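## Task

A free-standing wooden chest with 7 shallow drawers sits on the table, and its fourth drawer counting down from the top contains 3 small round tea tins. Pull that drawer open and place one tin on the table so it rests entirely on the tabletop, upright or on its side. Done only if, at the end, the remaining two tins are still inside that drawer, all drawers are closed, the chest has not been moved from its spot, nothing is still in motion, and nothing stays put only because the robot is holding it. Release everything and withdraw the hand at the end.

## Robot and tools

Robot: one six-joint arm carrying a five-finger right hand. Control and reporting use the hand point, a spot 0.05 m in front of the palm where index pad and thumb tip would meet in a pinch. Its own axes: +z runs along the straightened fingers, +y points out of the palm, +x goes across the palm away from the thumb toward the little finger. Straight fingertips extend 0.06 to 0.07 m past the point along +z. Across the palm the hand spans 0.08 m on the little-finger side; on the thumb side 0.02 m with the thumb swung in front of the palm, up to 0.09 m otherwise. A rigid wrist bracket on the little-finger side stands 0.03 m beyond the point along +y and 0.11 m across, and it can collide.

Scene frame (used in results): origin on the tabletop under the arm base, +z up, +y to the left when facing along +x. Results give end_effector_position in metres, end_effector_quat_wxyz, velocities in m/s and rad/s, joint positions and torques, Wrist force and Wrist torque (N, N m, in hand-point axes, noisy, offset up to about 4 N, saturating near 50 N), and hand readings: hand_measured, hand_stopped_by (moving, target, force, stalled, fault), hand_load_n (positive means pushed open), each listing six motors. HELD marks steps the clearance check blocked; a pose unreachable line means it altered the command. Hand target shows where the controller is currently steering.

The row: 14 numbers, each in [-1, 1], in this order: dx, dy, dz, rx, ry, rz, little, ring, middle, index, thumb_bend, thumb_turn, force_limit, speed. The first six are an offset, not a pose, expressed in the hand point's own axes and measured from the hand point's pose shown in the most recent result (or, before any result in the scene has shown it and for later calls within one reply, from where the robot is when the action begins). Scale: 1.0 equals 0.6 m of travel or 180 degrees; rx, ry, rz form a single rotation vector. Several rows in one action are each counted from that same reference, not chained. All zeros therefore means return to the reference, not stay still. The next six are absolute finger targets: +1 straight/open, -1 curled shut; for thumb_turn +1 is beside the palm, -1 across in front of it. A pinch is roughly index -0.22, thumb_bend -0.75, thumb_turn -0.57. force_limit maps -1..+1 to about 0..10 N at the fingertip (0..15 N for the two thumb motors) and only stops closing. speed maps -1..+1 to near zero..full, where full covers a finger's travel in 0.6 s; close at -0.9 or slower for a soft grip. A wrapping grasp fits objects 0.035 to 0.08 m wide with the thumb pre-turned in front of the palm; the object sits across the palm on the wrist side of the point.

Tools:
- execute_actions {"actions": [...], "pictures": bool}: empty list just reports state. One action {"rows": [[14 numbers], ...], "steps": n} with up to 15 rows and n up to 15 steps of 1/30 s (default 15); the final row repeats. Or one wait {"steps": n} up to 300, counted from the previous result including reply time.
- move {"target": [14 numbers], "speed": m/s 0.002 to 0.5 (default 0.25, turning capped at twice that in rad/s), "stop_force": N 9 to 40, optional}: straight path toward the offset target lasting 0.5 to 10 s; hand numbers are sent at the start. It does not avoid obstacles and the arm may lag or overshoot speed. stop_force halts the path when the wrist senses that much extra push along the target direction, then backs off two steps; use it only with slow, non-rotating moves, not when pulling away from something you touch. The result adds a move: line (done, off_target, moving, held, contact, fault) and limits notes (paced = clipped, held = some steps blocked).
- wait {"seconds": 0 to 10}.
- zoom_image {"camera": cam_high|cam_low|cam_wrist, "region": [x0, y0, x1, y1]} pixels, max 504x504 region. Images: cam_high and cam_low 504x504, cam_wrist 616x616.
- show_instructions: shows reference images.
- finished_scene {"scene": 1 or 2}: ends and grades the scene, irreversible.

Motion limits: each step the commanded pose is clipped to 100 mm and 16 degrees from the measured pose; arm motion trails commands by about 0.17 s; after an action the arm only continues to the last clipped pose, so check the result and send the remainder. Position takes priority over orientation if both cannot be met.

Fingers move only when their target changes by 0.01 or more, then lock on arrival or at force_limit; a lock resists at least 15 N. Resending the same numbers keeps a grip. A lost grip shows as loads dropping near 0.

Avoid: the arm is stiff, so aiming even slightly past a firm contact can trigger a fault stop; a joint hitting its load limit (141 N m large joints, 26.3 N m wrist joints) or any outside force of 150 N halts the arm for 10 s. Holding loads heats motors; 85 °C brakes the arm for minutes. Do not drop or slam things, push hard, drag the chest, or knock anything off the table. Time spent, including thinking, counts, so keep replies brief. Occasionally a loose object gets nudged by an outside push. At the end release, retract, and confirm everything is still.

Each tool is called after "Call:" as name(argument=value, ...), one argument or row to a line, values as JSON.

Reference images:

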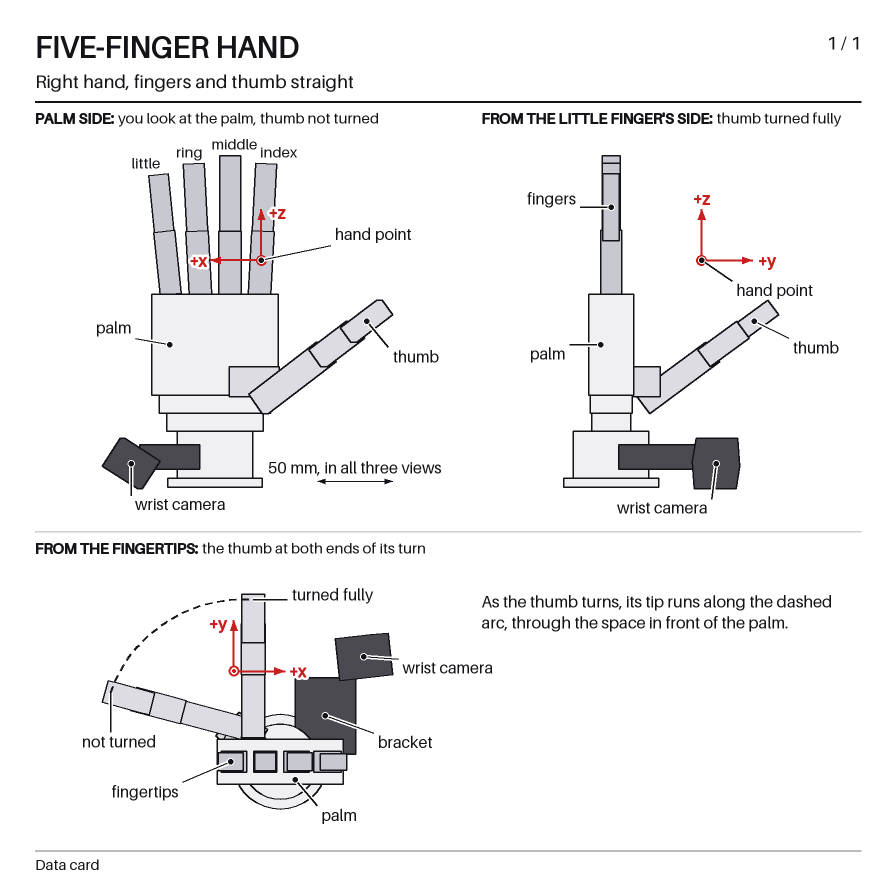

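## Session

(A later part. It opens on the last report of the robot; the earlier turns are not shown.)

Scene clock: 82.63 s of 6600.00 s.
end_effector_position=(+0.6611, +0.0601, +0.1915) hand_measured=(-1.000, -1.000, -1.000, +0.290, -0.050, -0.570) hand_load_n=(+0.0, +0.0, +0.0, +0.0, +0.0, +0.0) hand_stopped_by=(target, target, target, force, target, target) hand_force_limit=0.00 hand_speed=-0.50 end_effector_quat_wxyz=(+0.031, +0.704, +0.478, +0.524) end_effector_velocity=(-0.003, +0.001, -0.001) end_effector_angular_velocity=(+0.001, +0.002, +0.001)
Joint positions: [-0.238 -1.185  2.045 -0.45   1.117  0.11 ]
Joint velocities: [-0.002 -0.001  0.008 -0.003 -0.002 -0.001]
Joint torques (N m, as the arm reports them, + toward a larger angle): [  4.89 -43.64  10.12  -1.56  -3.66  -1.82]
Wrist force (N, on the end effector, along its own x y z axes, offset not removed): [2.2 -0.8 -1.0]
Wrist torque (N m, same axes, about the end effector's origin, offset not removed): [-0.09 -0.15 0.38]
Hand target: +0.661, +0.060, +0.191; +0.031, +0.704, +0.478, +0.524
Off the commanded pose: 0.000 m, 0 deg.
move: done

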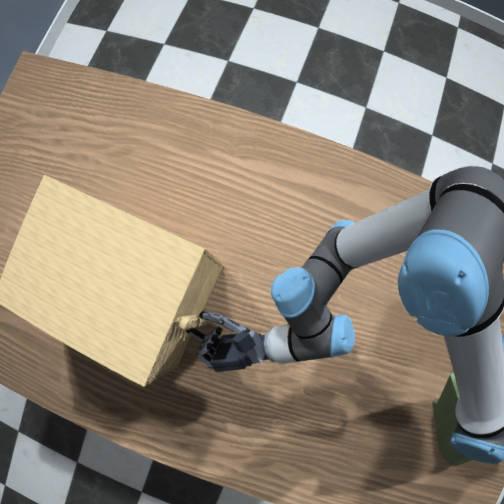

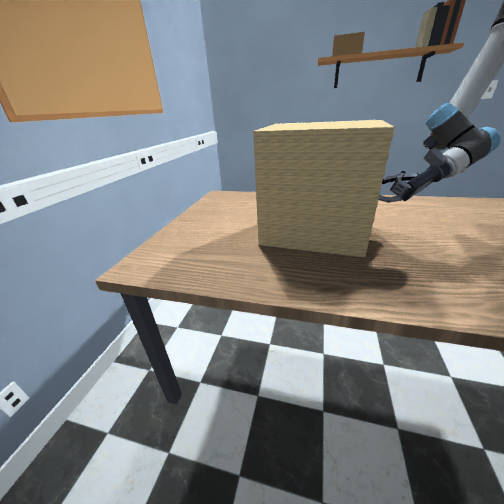

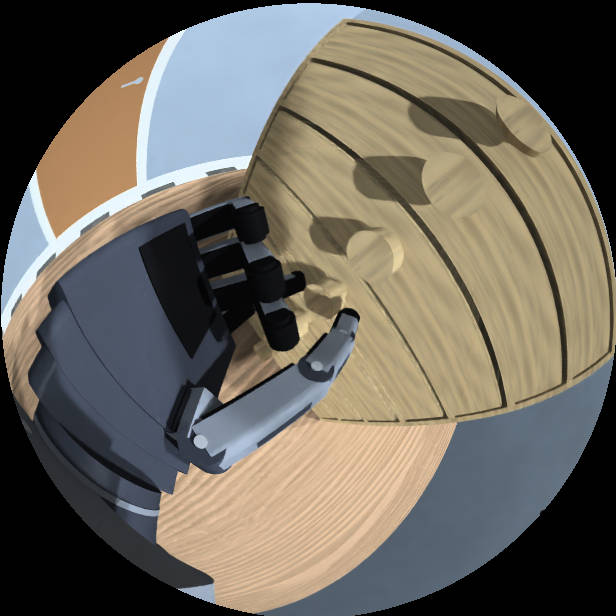

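Call:
move(
  target=[0.0,-0.010,0.0075,0,0,0,-1,-1,-1,0.29,-0.05,-0.57,0,-0.5],
  speed=0.02,
  stop_force=9,
)

Call:
move(
  target=[0.0,0.0128,0.0154,0,0,0,-1,-1,-1,0.29,-0.05,-0.57,0,-0.5],
  speed=0.004,
  stop_force=9,
)

Call:
zoom_image(
  camera="cam_wrist",
  region=[230, 170, 450, 390],
)

Call:
zoom_image(
  camera="cam_high",
  region=[160, 290, 240, 360],
)

Scene clock: 88.00 s of 6600.00 s.
end_effector_position=(+0.6608, +0.0652, +0.1864) hand_measured=(-1.000, -1.000, -1.000, +0.290, -0.050, -0.570) hand_load_n=(+0.0, +0.0, +0.0, +0.0, +0.0, +0.0) hand_stopped_by=(target, target, target, force, target, target) hand_force_limit=0.00 hand_speed=-0.50 end_effector_quat_wxyz=(+0.031, +0.704, +0.478, +0.524) end_effector_velocity=(+0.000, +0.002, -0.002) end_effector_angular_velocity=(+0.000, -0.000, -0.001)
Joint positions: [-0.231 -1.169  2.044 -0.467  1.123  0.113]
Joint velocities: [ 0.002  0.006 -0.001 -0.006  0.002  0.002]
Joint torques (N m, as the arm reports them, + toward a larger angle): [ 30.87 -20.92 -18.74  -1.39   1.53   1.52]
Wrist force (N, on the end effector, along its own x y z axes, offset not removed): [1.0 1.3 -0.9]
Wrist torque (N m, same axes, about the end effector's origin, offset not removed): [0.03 0.30 0.46]
Hand target: +0.661, +0.065, +0.186; +0.031, +0.704, +0.478, +0.524
Off the commanded pose: 0.000 m, 0 deg.
After step 90, 1.63 s passed at rest.
move: done

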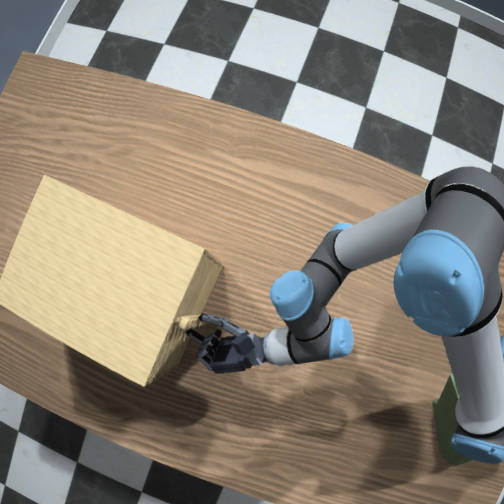

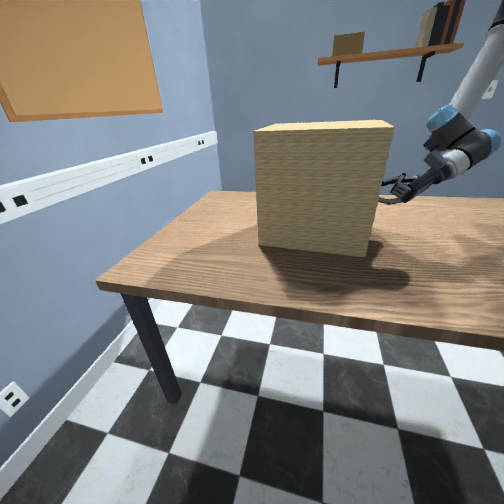

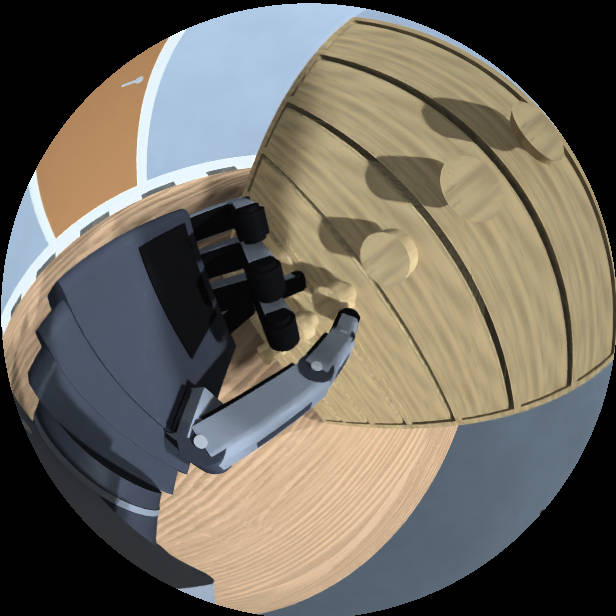

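Scene clock: 89.53 s of 6600.00 s.
end_effector_position=(+0.6653, +0.0653, +0.1863) hand_measured=(-1.000, -1.000, -1.000, +0.290, -0.050, -0.570) hand_load_n=(+0.0, +0.0, +0.0, -2.5, +0.0, +0.0) hand_stopped_by=(target, target, target, force, target, target) hand_force_limit=0.00 hand_speed=-0.50 end_effector_quat_wxyz=(+0.031, +0.704, +0.478, +0.524) end_effector_velocity=(-0.001, +0.001, -0.000) end_effector_angular_velocity=(+0.000, -0.001, -0.000)
Joint positions: [-0.228 -1.163  2.03  -0.458  1.126  0.114]
Joint velocities: [ 0.    -0.     0.004 -0.005  0.     0.   ]
Joint torques (N m, as the arm reports them, + toward a larger angle): [ 16.77 -40.33   2.93  -4.13  -1.66  -0.17]
Wrist force (N, on the end effector, along its own x y z axes, offset not removed): [1.5 -8.3 -10.0]
Wrist torque (N m, same axes, about the end effector's origin, offset not removed): [0.32 0.11 0.35]
Hand target: +0.665, +0.065, +0.186; +0.031, +0.704, +0.478, +0.524
Off the commanded pose: 0.007 m, 0 deg.
move: contact

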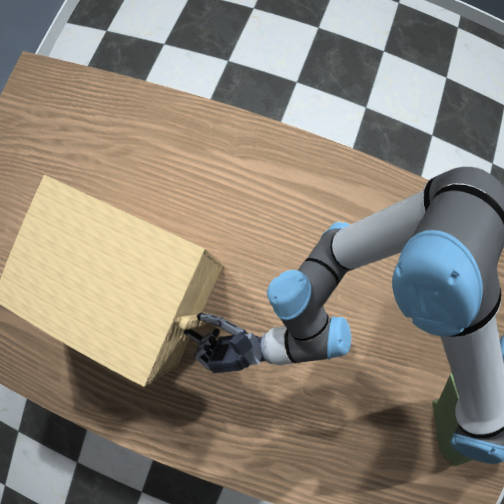

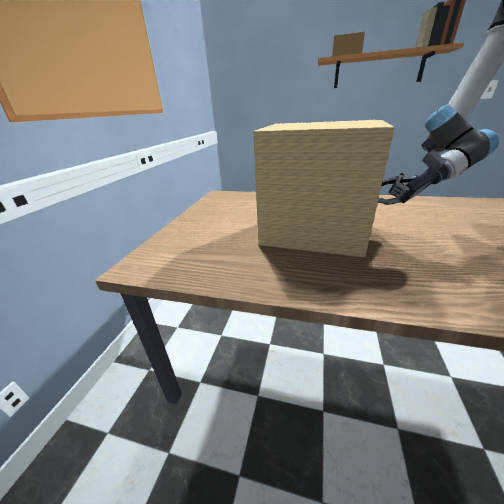

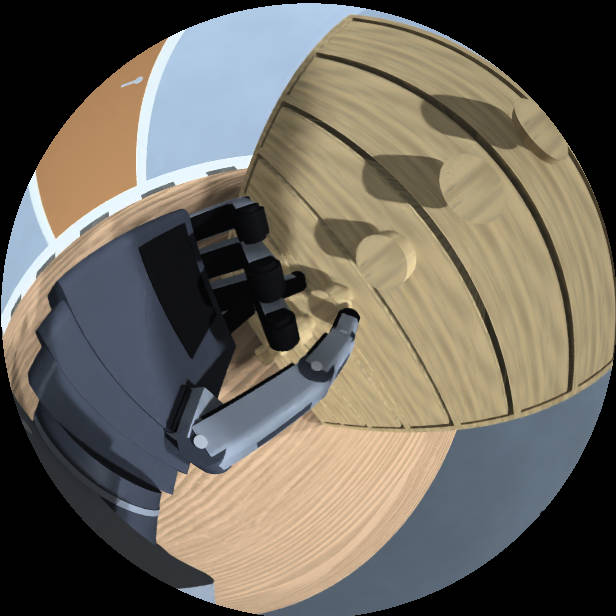

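Region (230, 170, 450, 390) of cam_wrist's 616x616 image, scaled by 2.291, with more detail than that image has.

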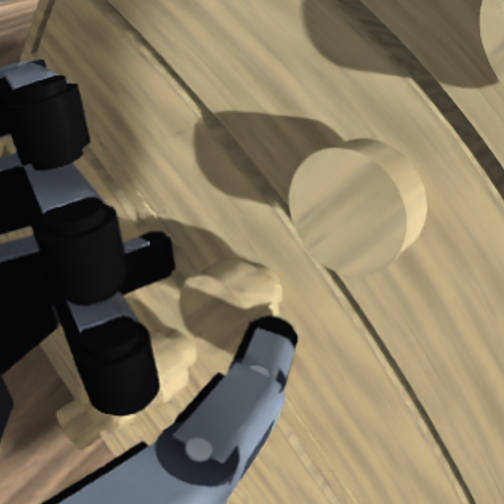

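Region (160, 290, 240, 360) of cam_high's 504x504 image, scaled by 6.300, with more detail than that image has; it fills the top 441 rows of this view, and the rest is white.

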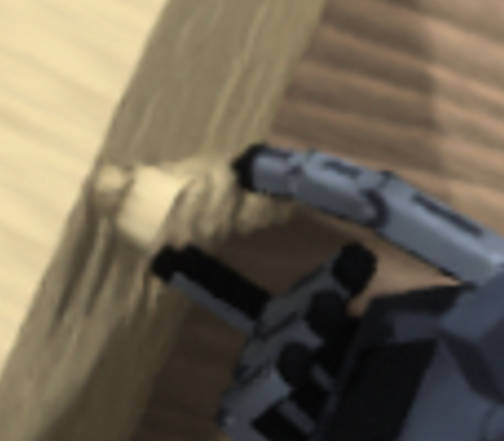

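Call:
move(
  target=[0.0,-0.002,-0.005,0,0,0,-1,-1,-1,0.1,-0.05,-0.57,-0.2,-0.6],
  speed=0.02,
)

Call:
zoom_image(
  camera="cam_wrist",
  region=[230, 170, 450, 390],
)

Call:
zoom_image(
  camera="cam_high",
  region=[160, 290, 240, 360],
)

Scene clock: 92.50 s of 6600.00 s.
end_effector_position=(+0.6624, +0.0646, +0.1870) hand_measured=(-1.000, -1.000, -1.000, +0.272, -0.050, -0.570) hand_load_n=(+0.0, +0.0, +0.0, +0.0, +0.0, +0.0) hand_stopped_by=(target, target, target, force, target, target) hand_force_limit=-0.20 hand_speed=-0.60 end_effector_quat_wxyz=(+0.031, +0.704, +0.478, +0.524) end_effector_velocity=(-0.001, -0.001, -0.000) end_effector_angular_velocity=(+0.000, +0.000, -0.001)
Joint positions: [-0.231 -1.169  2.039 -0.462  1.123  0.113]
Joint velocities: [-0.002 -0.002  0.003 -0.001 -0.001  0.   ]
Joint torques (N m, as the arm reports them, + toward a larger angle): [  4.75 -44.97   9.88  -1.5   -3.69  -1.91]
Wrist force (N, on the end effector, along its own x y z axes, offset not removed): [1.7 1.0 1.1]
Wrist torque (N m, same axes, about the end effector's origin, offset not removed): [0.05 -0.07 0.39]
Hand target: +0.662, +0.065, +0.187; +0.031, +0.704, +0.478, +0.524
Off the commanded pose: 0.000 m, 0 deg.
move: done

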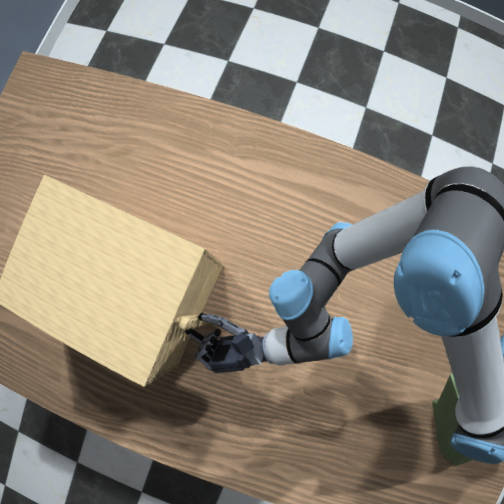

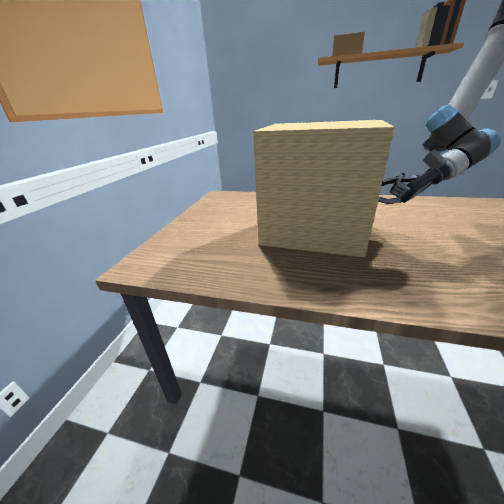

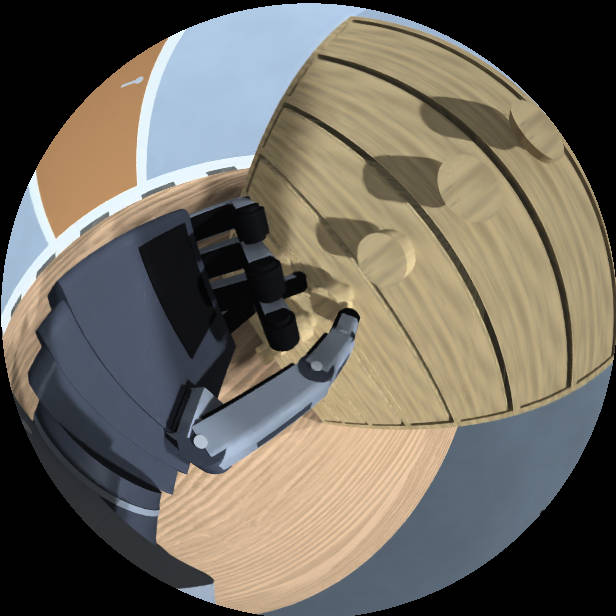

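Region (230, 170, 450, 390) of cam_wrist's 616x616 image, scaled by 2.291, with more detail than that image has.

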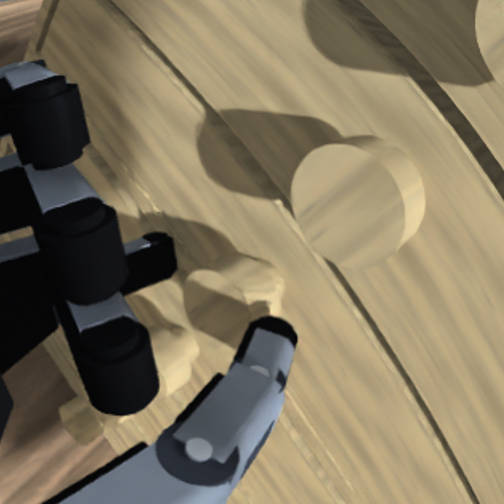

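Region (160, 290, 240, 360) of cam_high's 504x504 image, scaled by 6.300, with more detail than that image has; it fills the top 441 rows of this view, and the rest is white.

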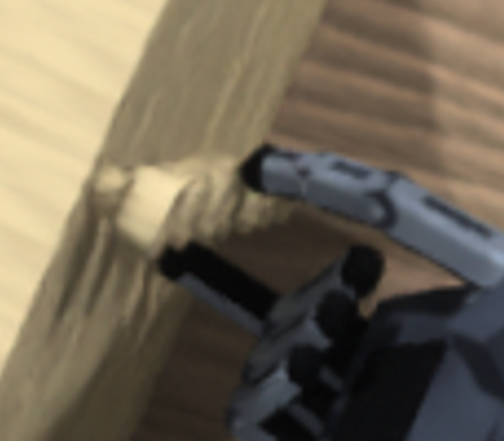

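Call:
move(
  target=[0.0,-0.0085,-0.0103,0,0,0,-1,-1,-1,0.29,-0.05,-0.57,-0.2,-0.6],
  speed=0.03,
)

Call:
execute_actions(
  actions=[
    {"rows":[[0,0,0,0,0,0,-1,-1,-1,0.05,-0.05,-0.57,-0.2,-0.6]],"steps":15},
  ],
)

Call:
zoom_image(
  camera="cam_wrist",
  region=[230, 170, 450, 390],
)

Call:
zoom_image(
  camera="cam_high",
  region=[160, 290, 240, 360],
)

Scene clock: 96.43 s of 6600.00 s.
end_effector_position=(+0.6547, +0.0646, +0.1870) hand_measured=(-1.000, -1.000, -1.000, +0.290, -0.050, -0.570) hand_load_n=(+0.0, +0.0, +0.0, +0.0, +0.0, +0.0) hand_stopped_by=(target, target, target, target, target, target) hand_force_limit=-0.20 hand_speed=-0.60 end_effector_quat_wxyz=(+0.031, +0.704, +0.478, +0.524) end_effector_velocity=(-0.003, +0.001, +0.000) end_effector_angular_velocity=(+0.001, +0.000, +0.001)
Joint positions: [-0.237 -1.177  2.062 -0.475  1.118  0.11 ]
Joint velocities: [-0.001 -0.003  0.008 -0.004 -0.002 -0.001]
Joint torques (N m, as the arm reports them, + toward a larger angle): [  5.1  -43.59   8.79  -1.39  -3.62  -1.74]
Wrist force (N, on the end effector, along its own x y z axes, offset not removed): [-0.6 1.9 -0.2]
Wrist torque (N m, same axes, about the end effector's origin, offset not removed): [0.43 0.48 0.26]
Hand target: +0.654, +0.065, +0.187; +0.031, +0.704, +0.478, +0.524
Off the commanded pose: 0.000 m, 0 deg.
After step 90, 0.20 s passed at rest.
move: done

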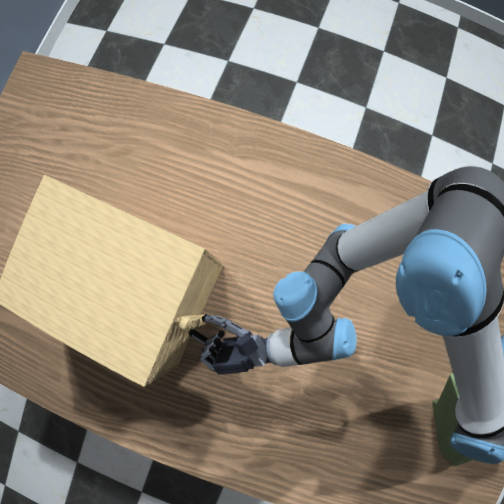

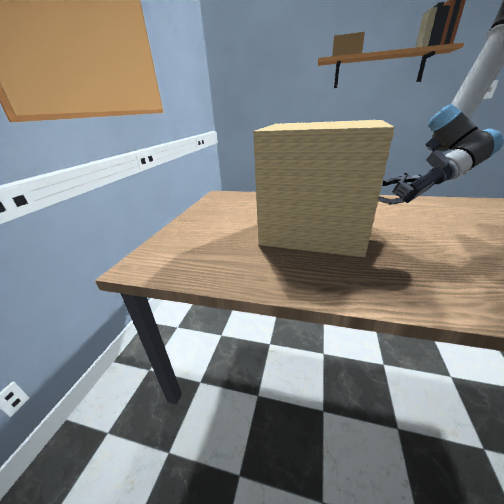

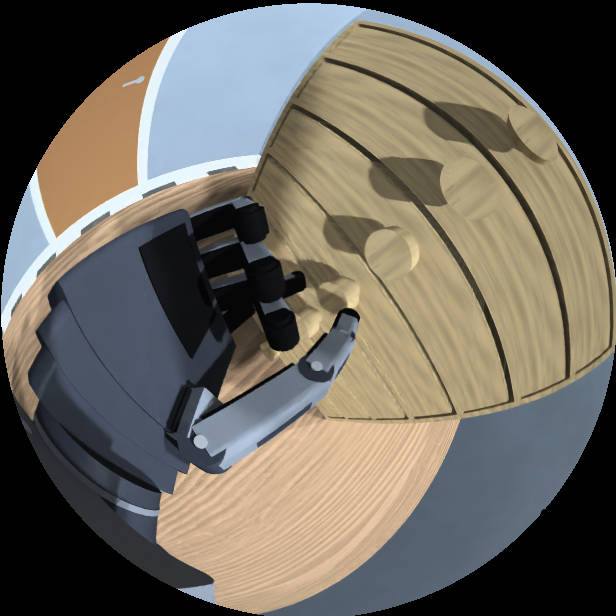

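Scene clock: 96.93 s of 6600.00 s.
end_effector_position=(+0.6547, +0.0645, +0.1870) hand_measured=(-1.000, -1.000, -1.000, +0.050, -0.050, -0.570) hand_load_n=(+0.0, +0.0, +0.0, +0.0, +0.0, +0.0) hand_stopped_by=(target, target, target, moving, target, target) hand_force_limit=-0.20 hand_speed=-0.60 end_effector_quat_wxyz=(+0.031, +0.704, +0.478, +0.524) end_effector_velocity=(+0.001, -0.001, +0.000) end_effector_angular_velocity=(-0.000, -0.001, -0.001)
Joint positions: [-0.237 -1.177  2.062 -0.475  1.118  0.11 ]
Joint velocities: [-0.001  0.    -0.002 -0.     0.     0.   ]
Joint torques (N m, as the arm reports them, + toward a larger angle): [ 11.11 -37.   -19.38   2.72  -1.18  -0.85]
Wrist force (N, on the end effector, along its own x y z axes, offset not removed): [1.4 1.6 0.8]
Wrist torque (N m, same axes, about the end effector's origin, offset not removed): [0.33 0.06 0.40]
Hand target: +0.655, +0.065, +0.187; +0.031, +0.704, +0.478, +0.524
Off the commanded pose: 0.000 m, 0 deg.
Steps of this call (steps 1 to 15: all 15 steps of this action). Readings (end_effector_position | what the end effector reports):
1: (+0.6546, +0.0646, +0.1870) | hand_measured=(-1.000, -1.000, -1.000, +0.290, -0.050, -0.570) hand_load_n=(+0.0, +0.0, +0.0, +0.0, +0.0, +0.0) hand_stopped_by=(target, target, target, moving, target, target) hand_force_limit=-0.20 hand_speed=-0.60
2: (+0.6546, +0.0646, +0.1870) | hand_measured=(-1.000, -1.000, -1.000, +0.290, -0.050, -0.570) hand_load_n=(+0.0, +0.0, +0.0, +0.0, +0.0, +0.0) hand_stopped_by=(target, target, target, moving, target, target) hand_force_limit=-0.20 hand_speed=-0.60
4: (+0.6546, +0.0646, +0.1870) | hand_measured=(-1.000, -1.000, -1.000, +0.270, -0.050, -0.570) hand_load_n=(+0.0, +0.0, +0.0, +0.0, +0.0, +0.0) hand_stopped_by=(target, target, target, moving, target, target) hand_force_limit=-0.20 hand_speed=-0.60
8: (+0.6546, +0.0646, +0.1870) | hand_measured=(-1.000, -1.000, -1.000, +0.180, -0.050, -0.570) hand_load_n=(+0.0, +0.0, +0.0, +0.0, +0.0, +0.0) hand_stopped_by=(target, target, target, moving, target, target) hand_force_limit=-0.20 hand_speed=-0.60
15: the state above

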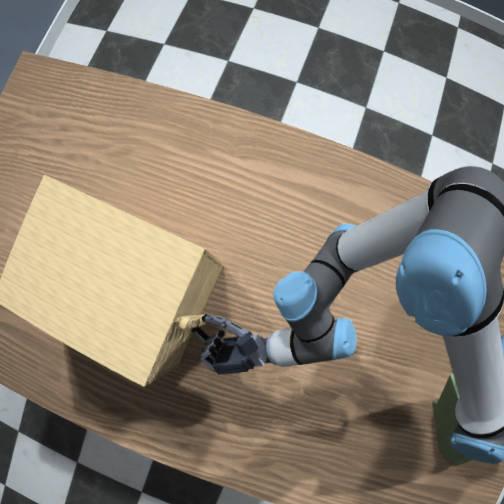

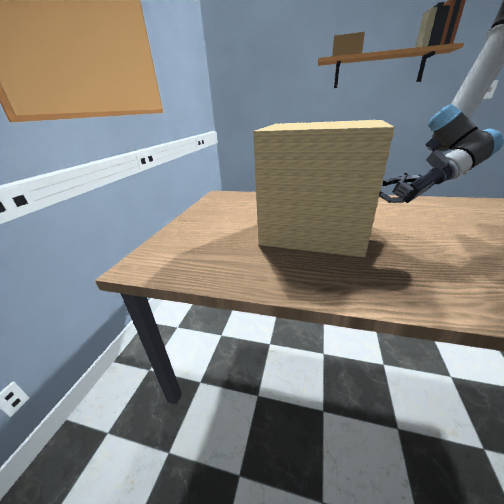

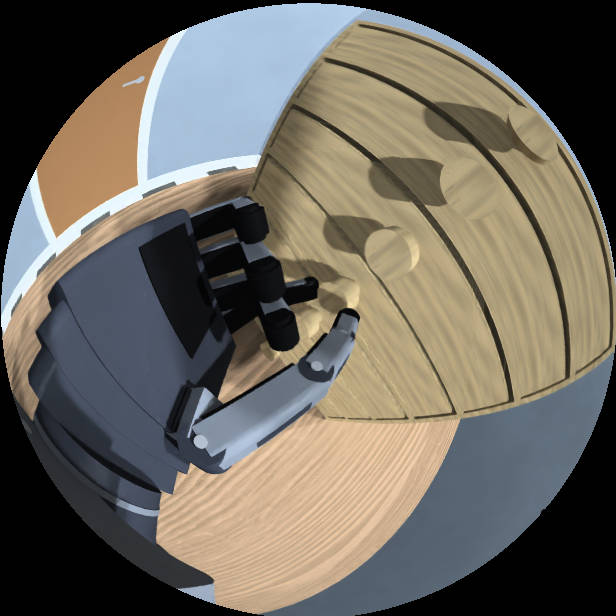

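Region (230, 170, 450, 390) of cam_wrist's 616x616 image, scaled by 2.291, with more detail than that image has.

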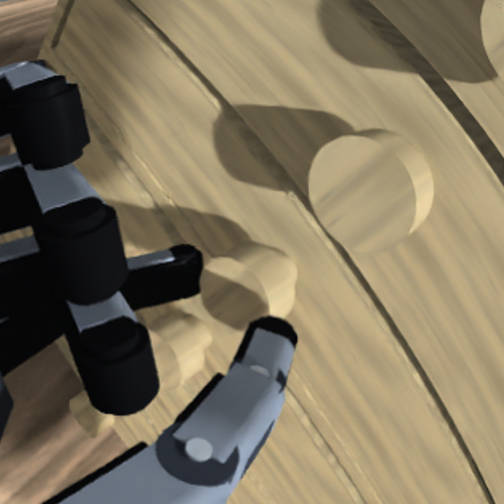

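Region (160, 290, 240, 360) of cam_high's 504x504 image, scaled by 6.300, with more detail than that image has; it fills the top 441 rows of this view, and the rest is white.

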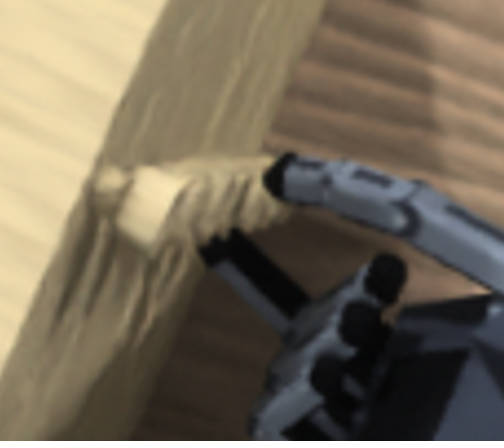

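Call:
move(
  target=[0.0,0.0213,0.0257,0,0,0,-1,-1,-1,0.05,-0.05,-0.57,-0.2,-0.6],
  speed=0.006,
  stop_force=9,
)

Call:
zoom_image(
  camera="cam_wrist",
  region=[230, 170, 450, 390],
)

Call:
zoom_image(
  camera="cam_high",
  region=[160, 290, 240, 360],
)

Scene clock: 102.37 s of 6600.00 s.
end_effector_position=(+0.6700, +0.0649, +0.1869) hand_measured=(-1.000, -1.000, -1.000, +0.050, -0.050, -0.570) hand_load_n=(+0.0, +0.0, +0.0, -4.5, +0.0, +0.0) hand_stopped_by=(target, target, target, target, target, target) hand_force_limit=-0.20 hand_speed=-0.60 end_effector_quat_wxyz=(+0.031, +0.704, +0.478, +0.524) end_effector_velocity=(-0.002, +0.002, +0.001) end_effector_angular_velocity=(+0.001, -0.002, +0.002)
Joint positions: [-0.226 -1.16   2.016 -0.448  1.129  0.115]
Joint velocities: [ 0.002 -0.001  0.006 -0.006  0.     0.   ]
Joint torques (N m, as the arm reports them, + toward a larger angle): [ 10.62 -47.98   2.07  -4.53  -3.14  -0.98]
Wrist force (N, on the end effector, along its own x y z axes, offset not removed): [-0.6 -8.8 -9.2]
Wrist torque (N m, same axes, about the end effector's origin, offset not removed): [0.20 0.32 0.29]
Hand target: +0.670, +0.065, +0.187; +0.031, +0.704, +0.478, +0.524
Off the commanded pose: 0.005 m, 0 deg.
move: contact

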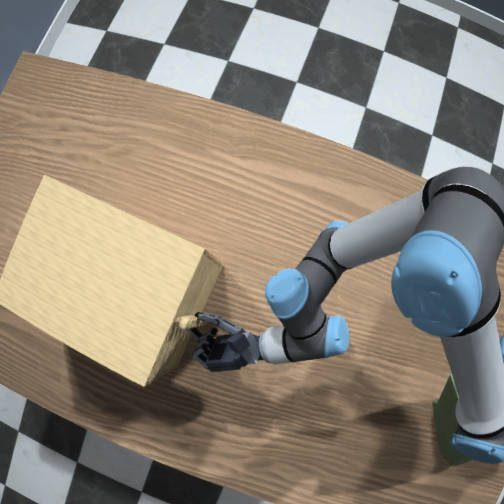

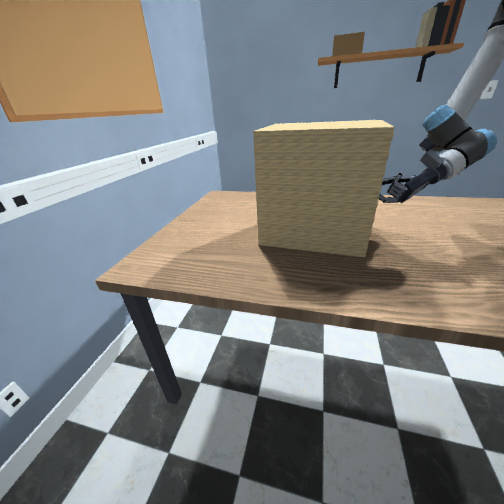

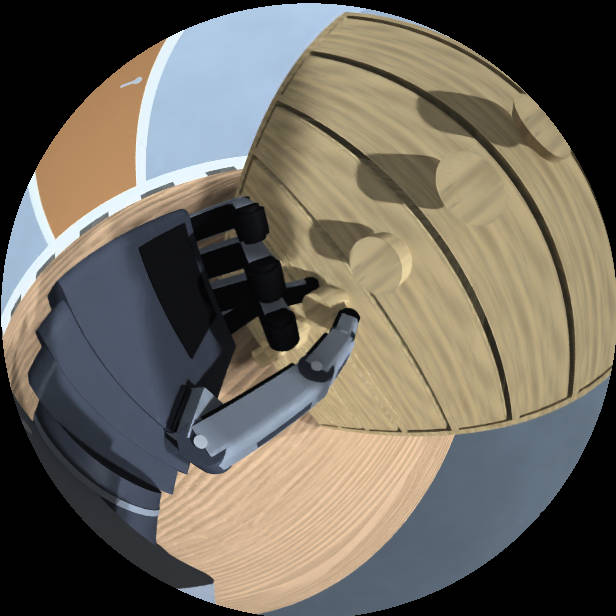

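Region (230, 170, 450, 390) of cam_wrist's 616x616 image, scaled by 2.291, with more detail than that image has.

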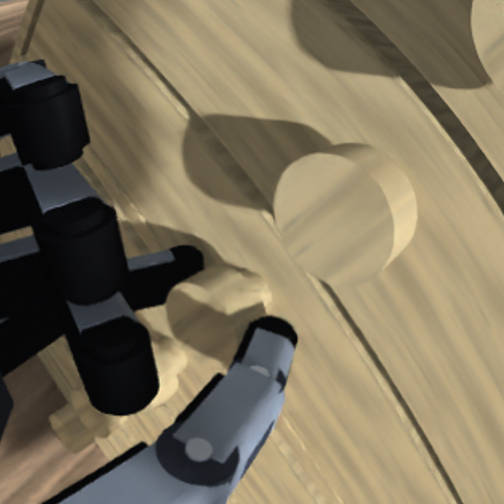

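Region (160, 290, 240, 360) of cam_high's 504x504 image, scaled by 6.300, with more detail than that image has; it fills the top 441 rows of this view, and the rest is white.

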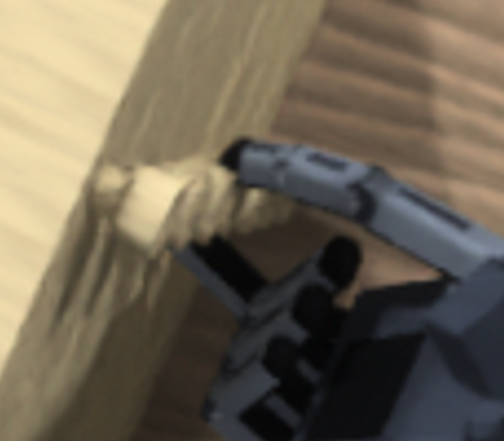

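Call:
execute_actions(
  actions=[
    {"rows":[[0,-0.002,-0.0025,0,0,0,-1,-1,-1,0.05,-0.05,-0.57,0,-0.7],[0,-0.002,-0.0025,0,0,0,-1,-1,-1,0.05,-0.05,-0.57,0,-0.7],[0,-0.002,-0.0025,0,0,0,-1,-1,-1,0.05,-0.05,-0.57,0,-0.7],[0,-0.002,-0.0025,0,0,0,-1,-1,-1,0.05,-0.05,-0.57,0,-0.7],[0,-0.002,-0.0025,0,0,0,-1,-1,-1,0.05,-0.05,-0.57,0,-0.7],[0,-0.002,-0.0025,0,0,0,-1,-1,-1,0.05,-0.05,-0.57,0,-0.7],[0,-0.002,-0.0025,0,0,0,-1,-1,-1,0.05,-0.8,-0.57,0,-0.7]],"steps":15},
  ],
  pictures=false,
)

Call:
wait(
  seconds=0.8,
)

Call:
zoom_image(
  camera="cam_wrist",
  region=[230, 170, 450, 390],
)

Scene clock: 105.47 s of 6600.00 s.
end_effector_position=(+0.6681, +0.0648, +0.1869) hand_measured=(-1.000, -1.000, -1.000, +0.050, -0.110, -0.570) hand_load_n=(+0.0, +0.0, +0.0, +0.0, +3.0, -0.5) hand_stopped_by=(target, target, target, target, moving, target) hand_force_limit=0.00 hand_speed=-0.70 end_effector_quat_wxyz=(+0.031, +0.704, +0.478, +0.524) end_effector_velocity=(-0.002, +0.001, -0.000) end_effector_angular_velocity=(+0.001, +0.002, +0.002)
Joint positions: [-0.227 -1.162  2.021 -0.451  1.127  0.115]
Joint velocities: [ 0.001 -0.     0.003 -0.    -0.     0.   ]
Joint torques (N m, as the arm reports them, + toward a larger angle): [  5.34 -43.09  10.98  -0.72  -3.54  -1.69]
Wrist force (N, on the end effector, along its own x y z axes, offset not removed): [1.2 4.4 -0.7]
Wrist torque (N m, same axes, about the end effector's origin, offset not removed): [0.14 0.11 0.33]
Hand target: +0.668, +0.065, +0.187; +0.031, +0.704, +0.478, +0.524
Off the commanded pose: 0.000 m, 0 deg.
Steps of this call (steps 1 to 78: nothing new was sent; steps 79 to 93: all 15 steps of this action). Readings (end_effector_position | what the end effector reports):
79: (+0.6698, +0.0647, +0.1870) | hand_measured=(-1.000, -1.000, -1.000, +0.050, -0.050, -0.570) hand_load_n=(+0.0, +0.0, +0.0, -2.5, +0.0, +0.0) hand_stopped_by=(target, target, target, target, target, target) hand_force_limit=0.00 hand_speed=-0.70
80: (+0.6695, +0.0647, +0.1870) | hand_measured=(-1.000, -1.000, -1.000, +0.050, -0.050, -0.570) hand_load_n=(+0.0, +0.0, +0.0, -2.5, +0.0, +0.0) hand_stopped_by=(target, target, target, target, target, target) hand_force_limit=0.00 hand_speed=-0.70
82: (+0.6690, +0.0647, +0.1870) | hand_measured=(-1.000, -1.000, -1.000, +0.050, -0.050, -0.570) hand_load_n=(+0.0, +0.0, +0.0, -1.0, +0.0, +0.0) hand_stopped_by=(target, target, target, target, target, target) hand_force_limit=0.00 hand_speed=-0.70
86: (+0.6684, +0.0648, +0.1870) | hand_measured=(-1.000, -1.000, -1.000, +0.050, -0.050, -0.570) hand_load_n=(+0.0, +0.0, +0.0, +0.0, +0.0, +0.0) hand_stopped_by=(target, target, target, target, moving, target) hand_force_limit=0.00 hand_speed=-0.70
93: the state above

Scene clock: 106.27 s of 6600.00 s.
end_effector_position=(+0.6681, +0.0648, +0.1869) hand_measured=(-1.000, -1.000, -1.000, +0.050, -0.174, -0.570) hand_load_n=(+0.0, +0.0, +0.0, +0.0, +5.5, -3.0) hand_stopped_by=(target, target, target, target, force, target) hand_force_limit=0.00 hand_speed=-0.70 end_effector_quat_wxyz=(+0.031, +0.704, +0.478, +0.524) end_effector_velocity=(+0.000, -0.001, -0.000) end_effector_angular_velocity=(-0.001, -0.000, -0.001)
Joint positions: [-0.227 -1.162  2.022 -0.451  1.127  0.115]
Joint velocities: [-0.001  0.    -0.001  0.     0.    -0.   ]
Joint torques (N m, as the arm reports them, + toward a larger angle): [  5.47 -33.31  12.61   2.69  -2.23  -0.73]
Wrist force (N, on the end effector, along its own x y z axes, offset not removed): [2.7 8.0 -2.9]
Wrist torque (N m, same axes, about the end effector's origin, offset not removed): [0.34 0.24 0.28]
Hand target: +0.668, +0.065, +0.187; +0.031, +0.704, +0.478, +0.524
Off the commanded pose: 0.000 m, 0 deg.
Steps of this call (steps 1 to 24: nothing new was sent). Readings (end_effector_position | what the end effector reports):
1: (+0.6681, +0.0648, +0.1869) | hand_measured=(-1.000, -1.000, -1.000, +0.050, -0.120, -0.570) hand_load_n=(+0.0, +0.0, +0.0, +0.0, +3.0, -1.0) hand_stopped_by=(target, target, target, target, moving, target) hand_force_limit=0.00 hand_speed=-0.70
2: (+0.6681, +0.0648, +0.1869) | hand_measured=(-1.000, -1.000, -1.000, +0.050, -0.128, -0.570) hand_load_n=(+0.0, +0.0, +0.0, +0.0, +4.0, -1.0) hand_stopped_by=(target, target, target, target, moving, target) hand_force_limit=0.00 hand_speed=-0.70
4: (+0.6681, +0.0648, +0.1870) | hand_measured=(-1.000, -1.000, -1.000, +0.050, -0.148, -0.570) hand_load_n=(+0.0, +0.0, +0.0, +0.0, +5.5, -1.5) hand_stopped_by=(target, target, target, target, moving, target) hand_force_limit=0.00 hand_speed=-0.70
8: (+0.6681, +0.0648, +0.1870) | hand_measured=(-1.000, -1.000, -1.000, +0.050, -0.176, -0.570) hand_load_n=(+0.0, +0.0, +0.0, +0.0, +6.0, -3.0) hand_stopped_by=(target, target, target, target, force, target) hand_force_limit=0.00 hand_speed=-0.70
24: the state above

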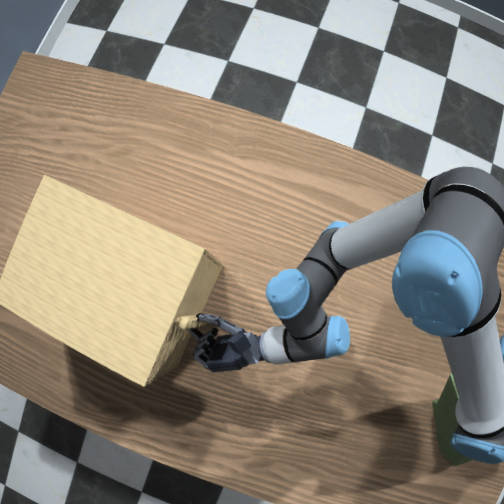

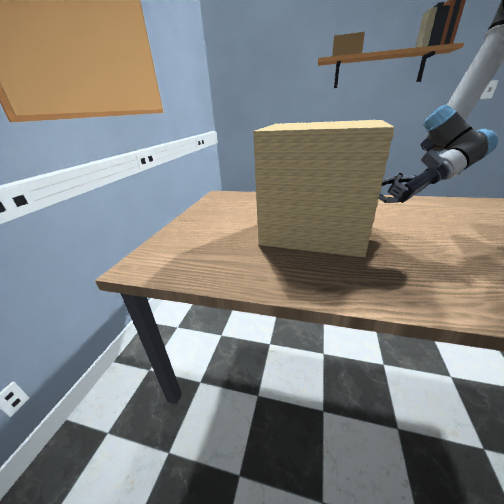

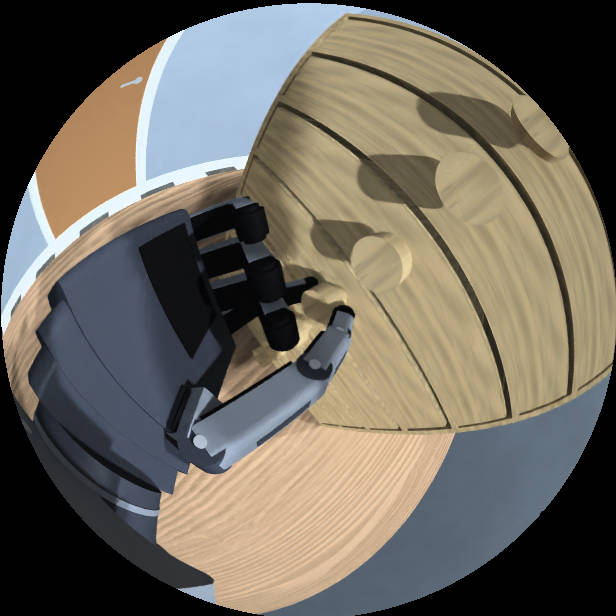

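Region (230, 170, 450, 390) of cam_wrist's 616x616 image, scaled by 2.291, with more detail than that image has.

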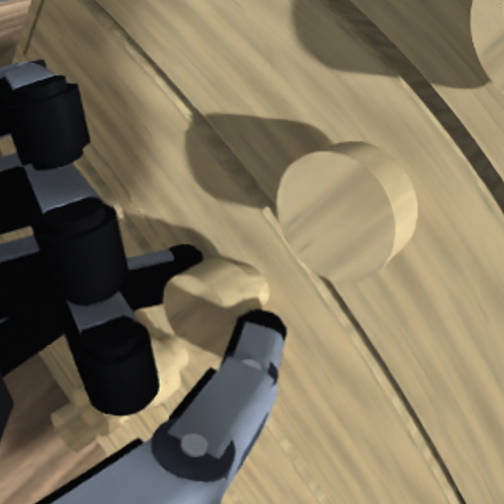

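Call:
execute_actions(
  actions=[
    {"rows":[[0,0,0,0,0,0,-1,-1,-1,-0.3,-0.8,-0.57,0.2,-0.8]],"steps":15},
  ],
  pictures=false,
)

Call:
wait(
  seconds=0.6,
)

Call:
zoom_image(
  camera="cam_wrist",
  region=[230, 170, 450, 390],
)

Scene clock: 108.77 s of 6600.00 s.
end_effector_position=(+0.6681, +0.0648, +0.1869) hand_measured=(-1.000, -1.000, -1.000, -0.012, -0.174, -0.570) hand_load_n=(+0.0, +0.0, +0.0, +7.5, +6.5, -3.0) hand_stopped_by=(target, target, target, force, force, target) hand_force_limit=0.20 hand_speed=-0.80 end_effector_quat_wxyz=(+0.031, +0.704, +0.478, +0.524) end_effector_velocity=(-0.000, -0.000, -0.000) end_effector_angular_velocity=(+0.000, +0.001, -0.000)
Joint positions: [-0.227 -1.162  2.022 -0.451  1.127  0.115]
Joint velocities: [-0.  0.  0.  0. -0.  0.]
Joint torques (N m, as the arm reports them, + toward a larger angle): [  5.83 -21.62   9.98   2.22   1.26   1.46]
Wrist force (N, on the end effector, along its own x y z axes, offset not removed): [5.6 2.3 -0.2]
Wrist torque (N m, same axes, about the end effector's origin, offset not removed): [0.13 -0.31 0.36]
Hand target: +0.668, +0.065, +0.187; +0.031, +0.704, +0.478, +0.524
Off the commanded pose: 0.000 m, 0 deg.
Steps of this call (steps 1 to 60: nothing new was sent; steps 61 to 75: all 15 steps of this action). Readings (end_effector_position | what the end effector reports):
61: (+0.6681, +0.0648, +0.1869) | hand_measured=(-1.000, -1.000, -1.000, +0.050, -0.174, -0.570) hand_load_n=(+0.0, +0.0, +0.0, +0.0, +6.0, -3.5) hand_stopped_by=(target, target, target, moving, force, target) hand_force_limit=0.20 hand_speed=-0.80
62: (+0.6681, +0.0648, +0.1869) | hand_measured=(-1.000, -1.000, -1.000, +0.050, -0.174, -0.570) hand_load_n=(+0.0, +0.0, +0.0, +0.0, +6.0, -3.5) hand_stopped_by=(target, target, target, moving, force, target) hand_force_limit=0.20 hand_speed=-0.80
64: (+0.6681, +0.0648, +0.1869) | hand_measured=(-1.000, -1.000, -1.000, +0.040, -0.174, -0.570) hand_load_n=(+0.0, +0.0, +0.0, +0.0, +6.0, -3.5) hand_stopped_by=(target, target, target, moving, force, target) hand_force_limit=0.20 hand_speed=-0.80
68: (+0.6681, +0.0648, +0.1869) | hand_measured=(-1.000, -1.000, -1.000, -0.004, -0.174, -0.570) hand_load_n=(+0.0, +0.0, +0.0, +5.0, +6.0, -3.5) hand_stopped_by=(target, target, target, moving, force, target) hand_force_limit=0.20 hand_speed=-0.80
75: the state above

Scene clock: 109.37 s of 6600.00 s.
end_effector_position=(+0.6681, +0.0648, +0.1869) hand_measured=(-1.000, -1.000, -1.000, -0.012, -0.174, -0.570) hand_load_n=(+0.0, +0.0, +0.0, +7.5, +6.5, -3.0) hand_stopped_by=(target, target, target, force, force, target) hand_force_limit=0.20 hand_speed=-0.80 end_effector_quat_wxyz=(+0.031, +0.704, +0.478, +0.524) end_effector_velocity=(-0.001, +0.000, -0.000) end_effector_angular_velocity=(+0.000, +0.001, +0.000)
Joint positions: [-0.227 -1.162  2.022 -0.451  1.127  0.115]
Joint velocities: [ 0.    -0.     0.002 -0.     0.    -0.   ]
Joint torques (N m, as the arm reports them, + toward a larger angle): [  6.12 -27.16   5.28  -0.16   1.24   1.49]
Wrist force (N, on the end effector, along its own x y z axes, offset not removed): [3.4 3.9 1.4]
Wrist torque (N m, same axes, about the end effector's origin, offset not removed): [0.16 0.07 0.42]
Hand target: +0.668, +0.065, +0.187; +0.031, +0.704, +0.478, +0.524
Off the commanded pose: 0.000 m, 0 deg.
Steps of this call (steps 1 to 18: nothing new was sent). Readings (end_effector_position | what the end effector reports):
1: (+0.6681, +0.0648, +0.1869) | hand_measured=(-1.000, -1.000, -1.000, -0.012, -0.174, -0.570) hand_load_n=(+0.0, +0.0, +0.0, +7.5, +6.5, -3.0) hand_stopped_by=(target, target, target, force, force, target) hand_force_limit=0.20 hand_speed=-0.80
2: (+0.6681, +0.0648, +0.1869) | hand_measured=(-1.000, -1.000, -1.000, -0.012, -0.174, -0.570) hand_load_n=(+0.0, +0.0, +0.0, +7.5, +6.5, -3.0) hand_stopped_by=(target, target, target, force, force, target) hand_force_limit=0.20 hand_speed=-0.80
4: (+0.6681, +0.0648, +0.1869) | hand_measured=(-1.000, -1.000, -1.000, -0.012, -0.174, -0.570) hand_load_n=(+0.0, +0.0, +0.0, +7.5, +6.5, -3.0) hand_stopped_by=(target, target, target, force, force, target) hand_force_limit=0.20 hand_speed=-0.80
8: (+0.6681, +0.0648, +0.1869) | hand_measured=(-1.000, -1.000, -1.000, -0.012, -0.174, -0.570) hand_load_n=(+0.0, +0.0, +0.0, +7.5, +6.5, -3.0) hand_stopped_by=(target, target, target, force, force, target) hand_force_limit=0.20 hand_speed=-0.80
18: the state above

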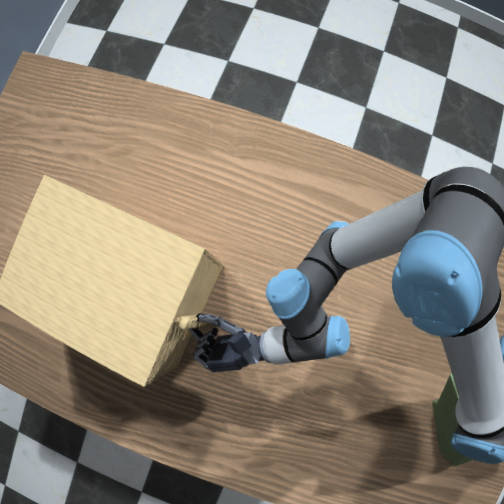

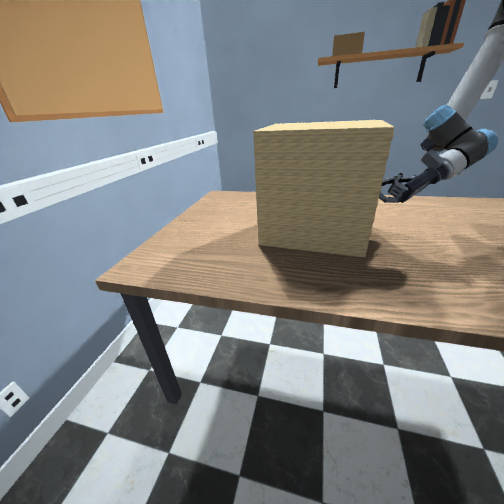

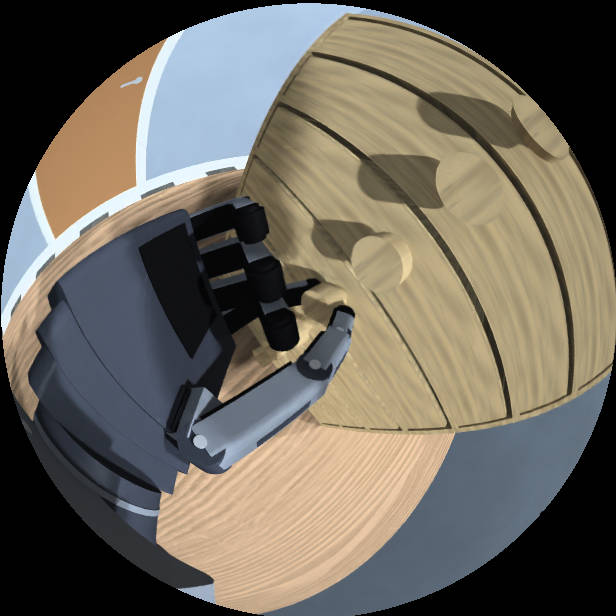

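Region (230, 170, 450, 390) of cam_wrist's 616x616 image, scaled by 2.291, with more detail than that image has.

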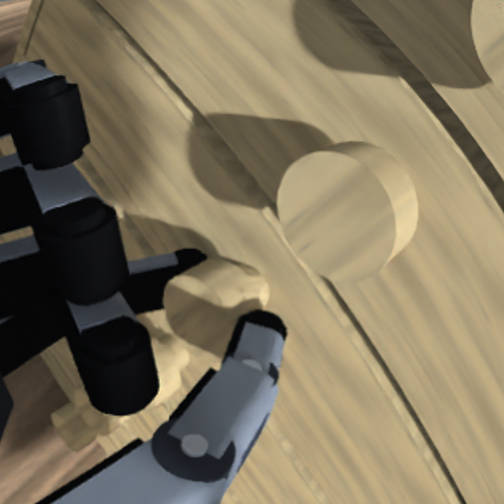

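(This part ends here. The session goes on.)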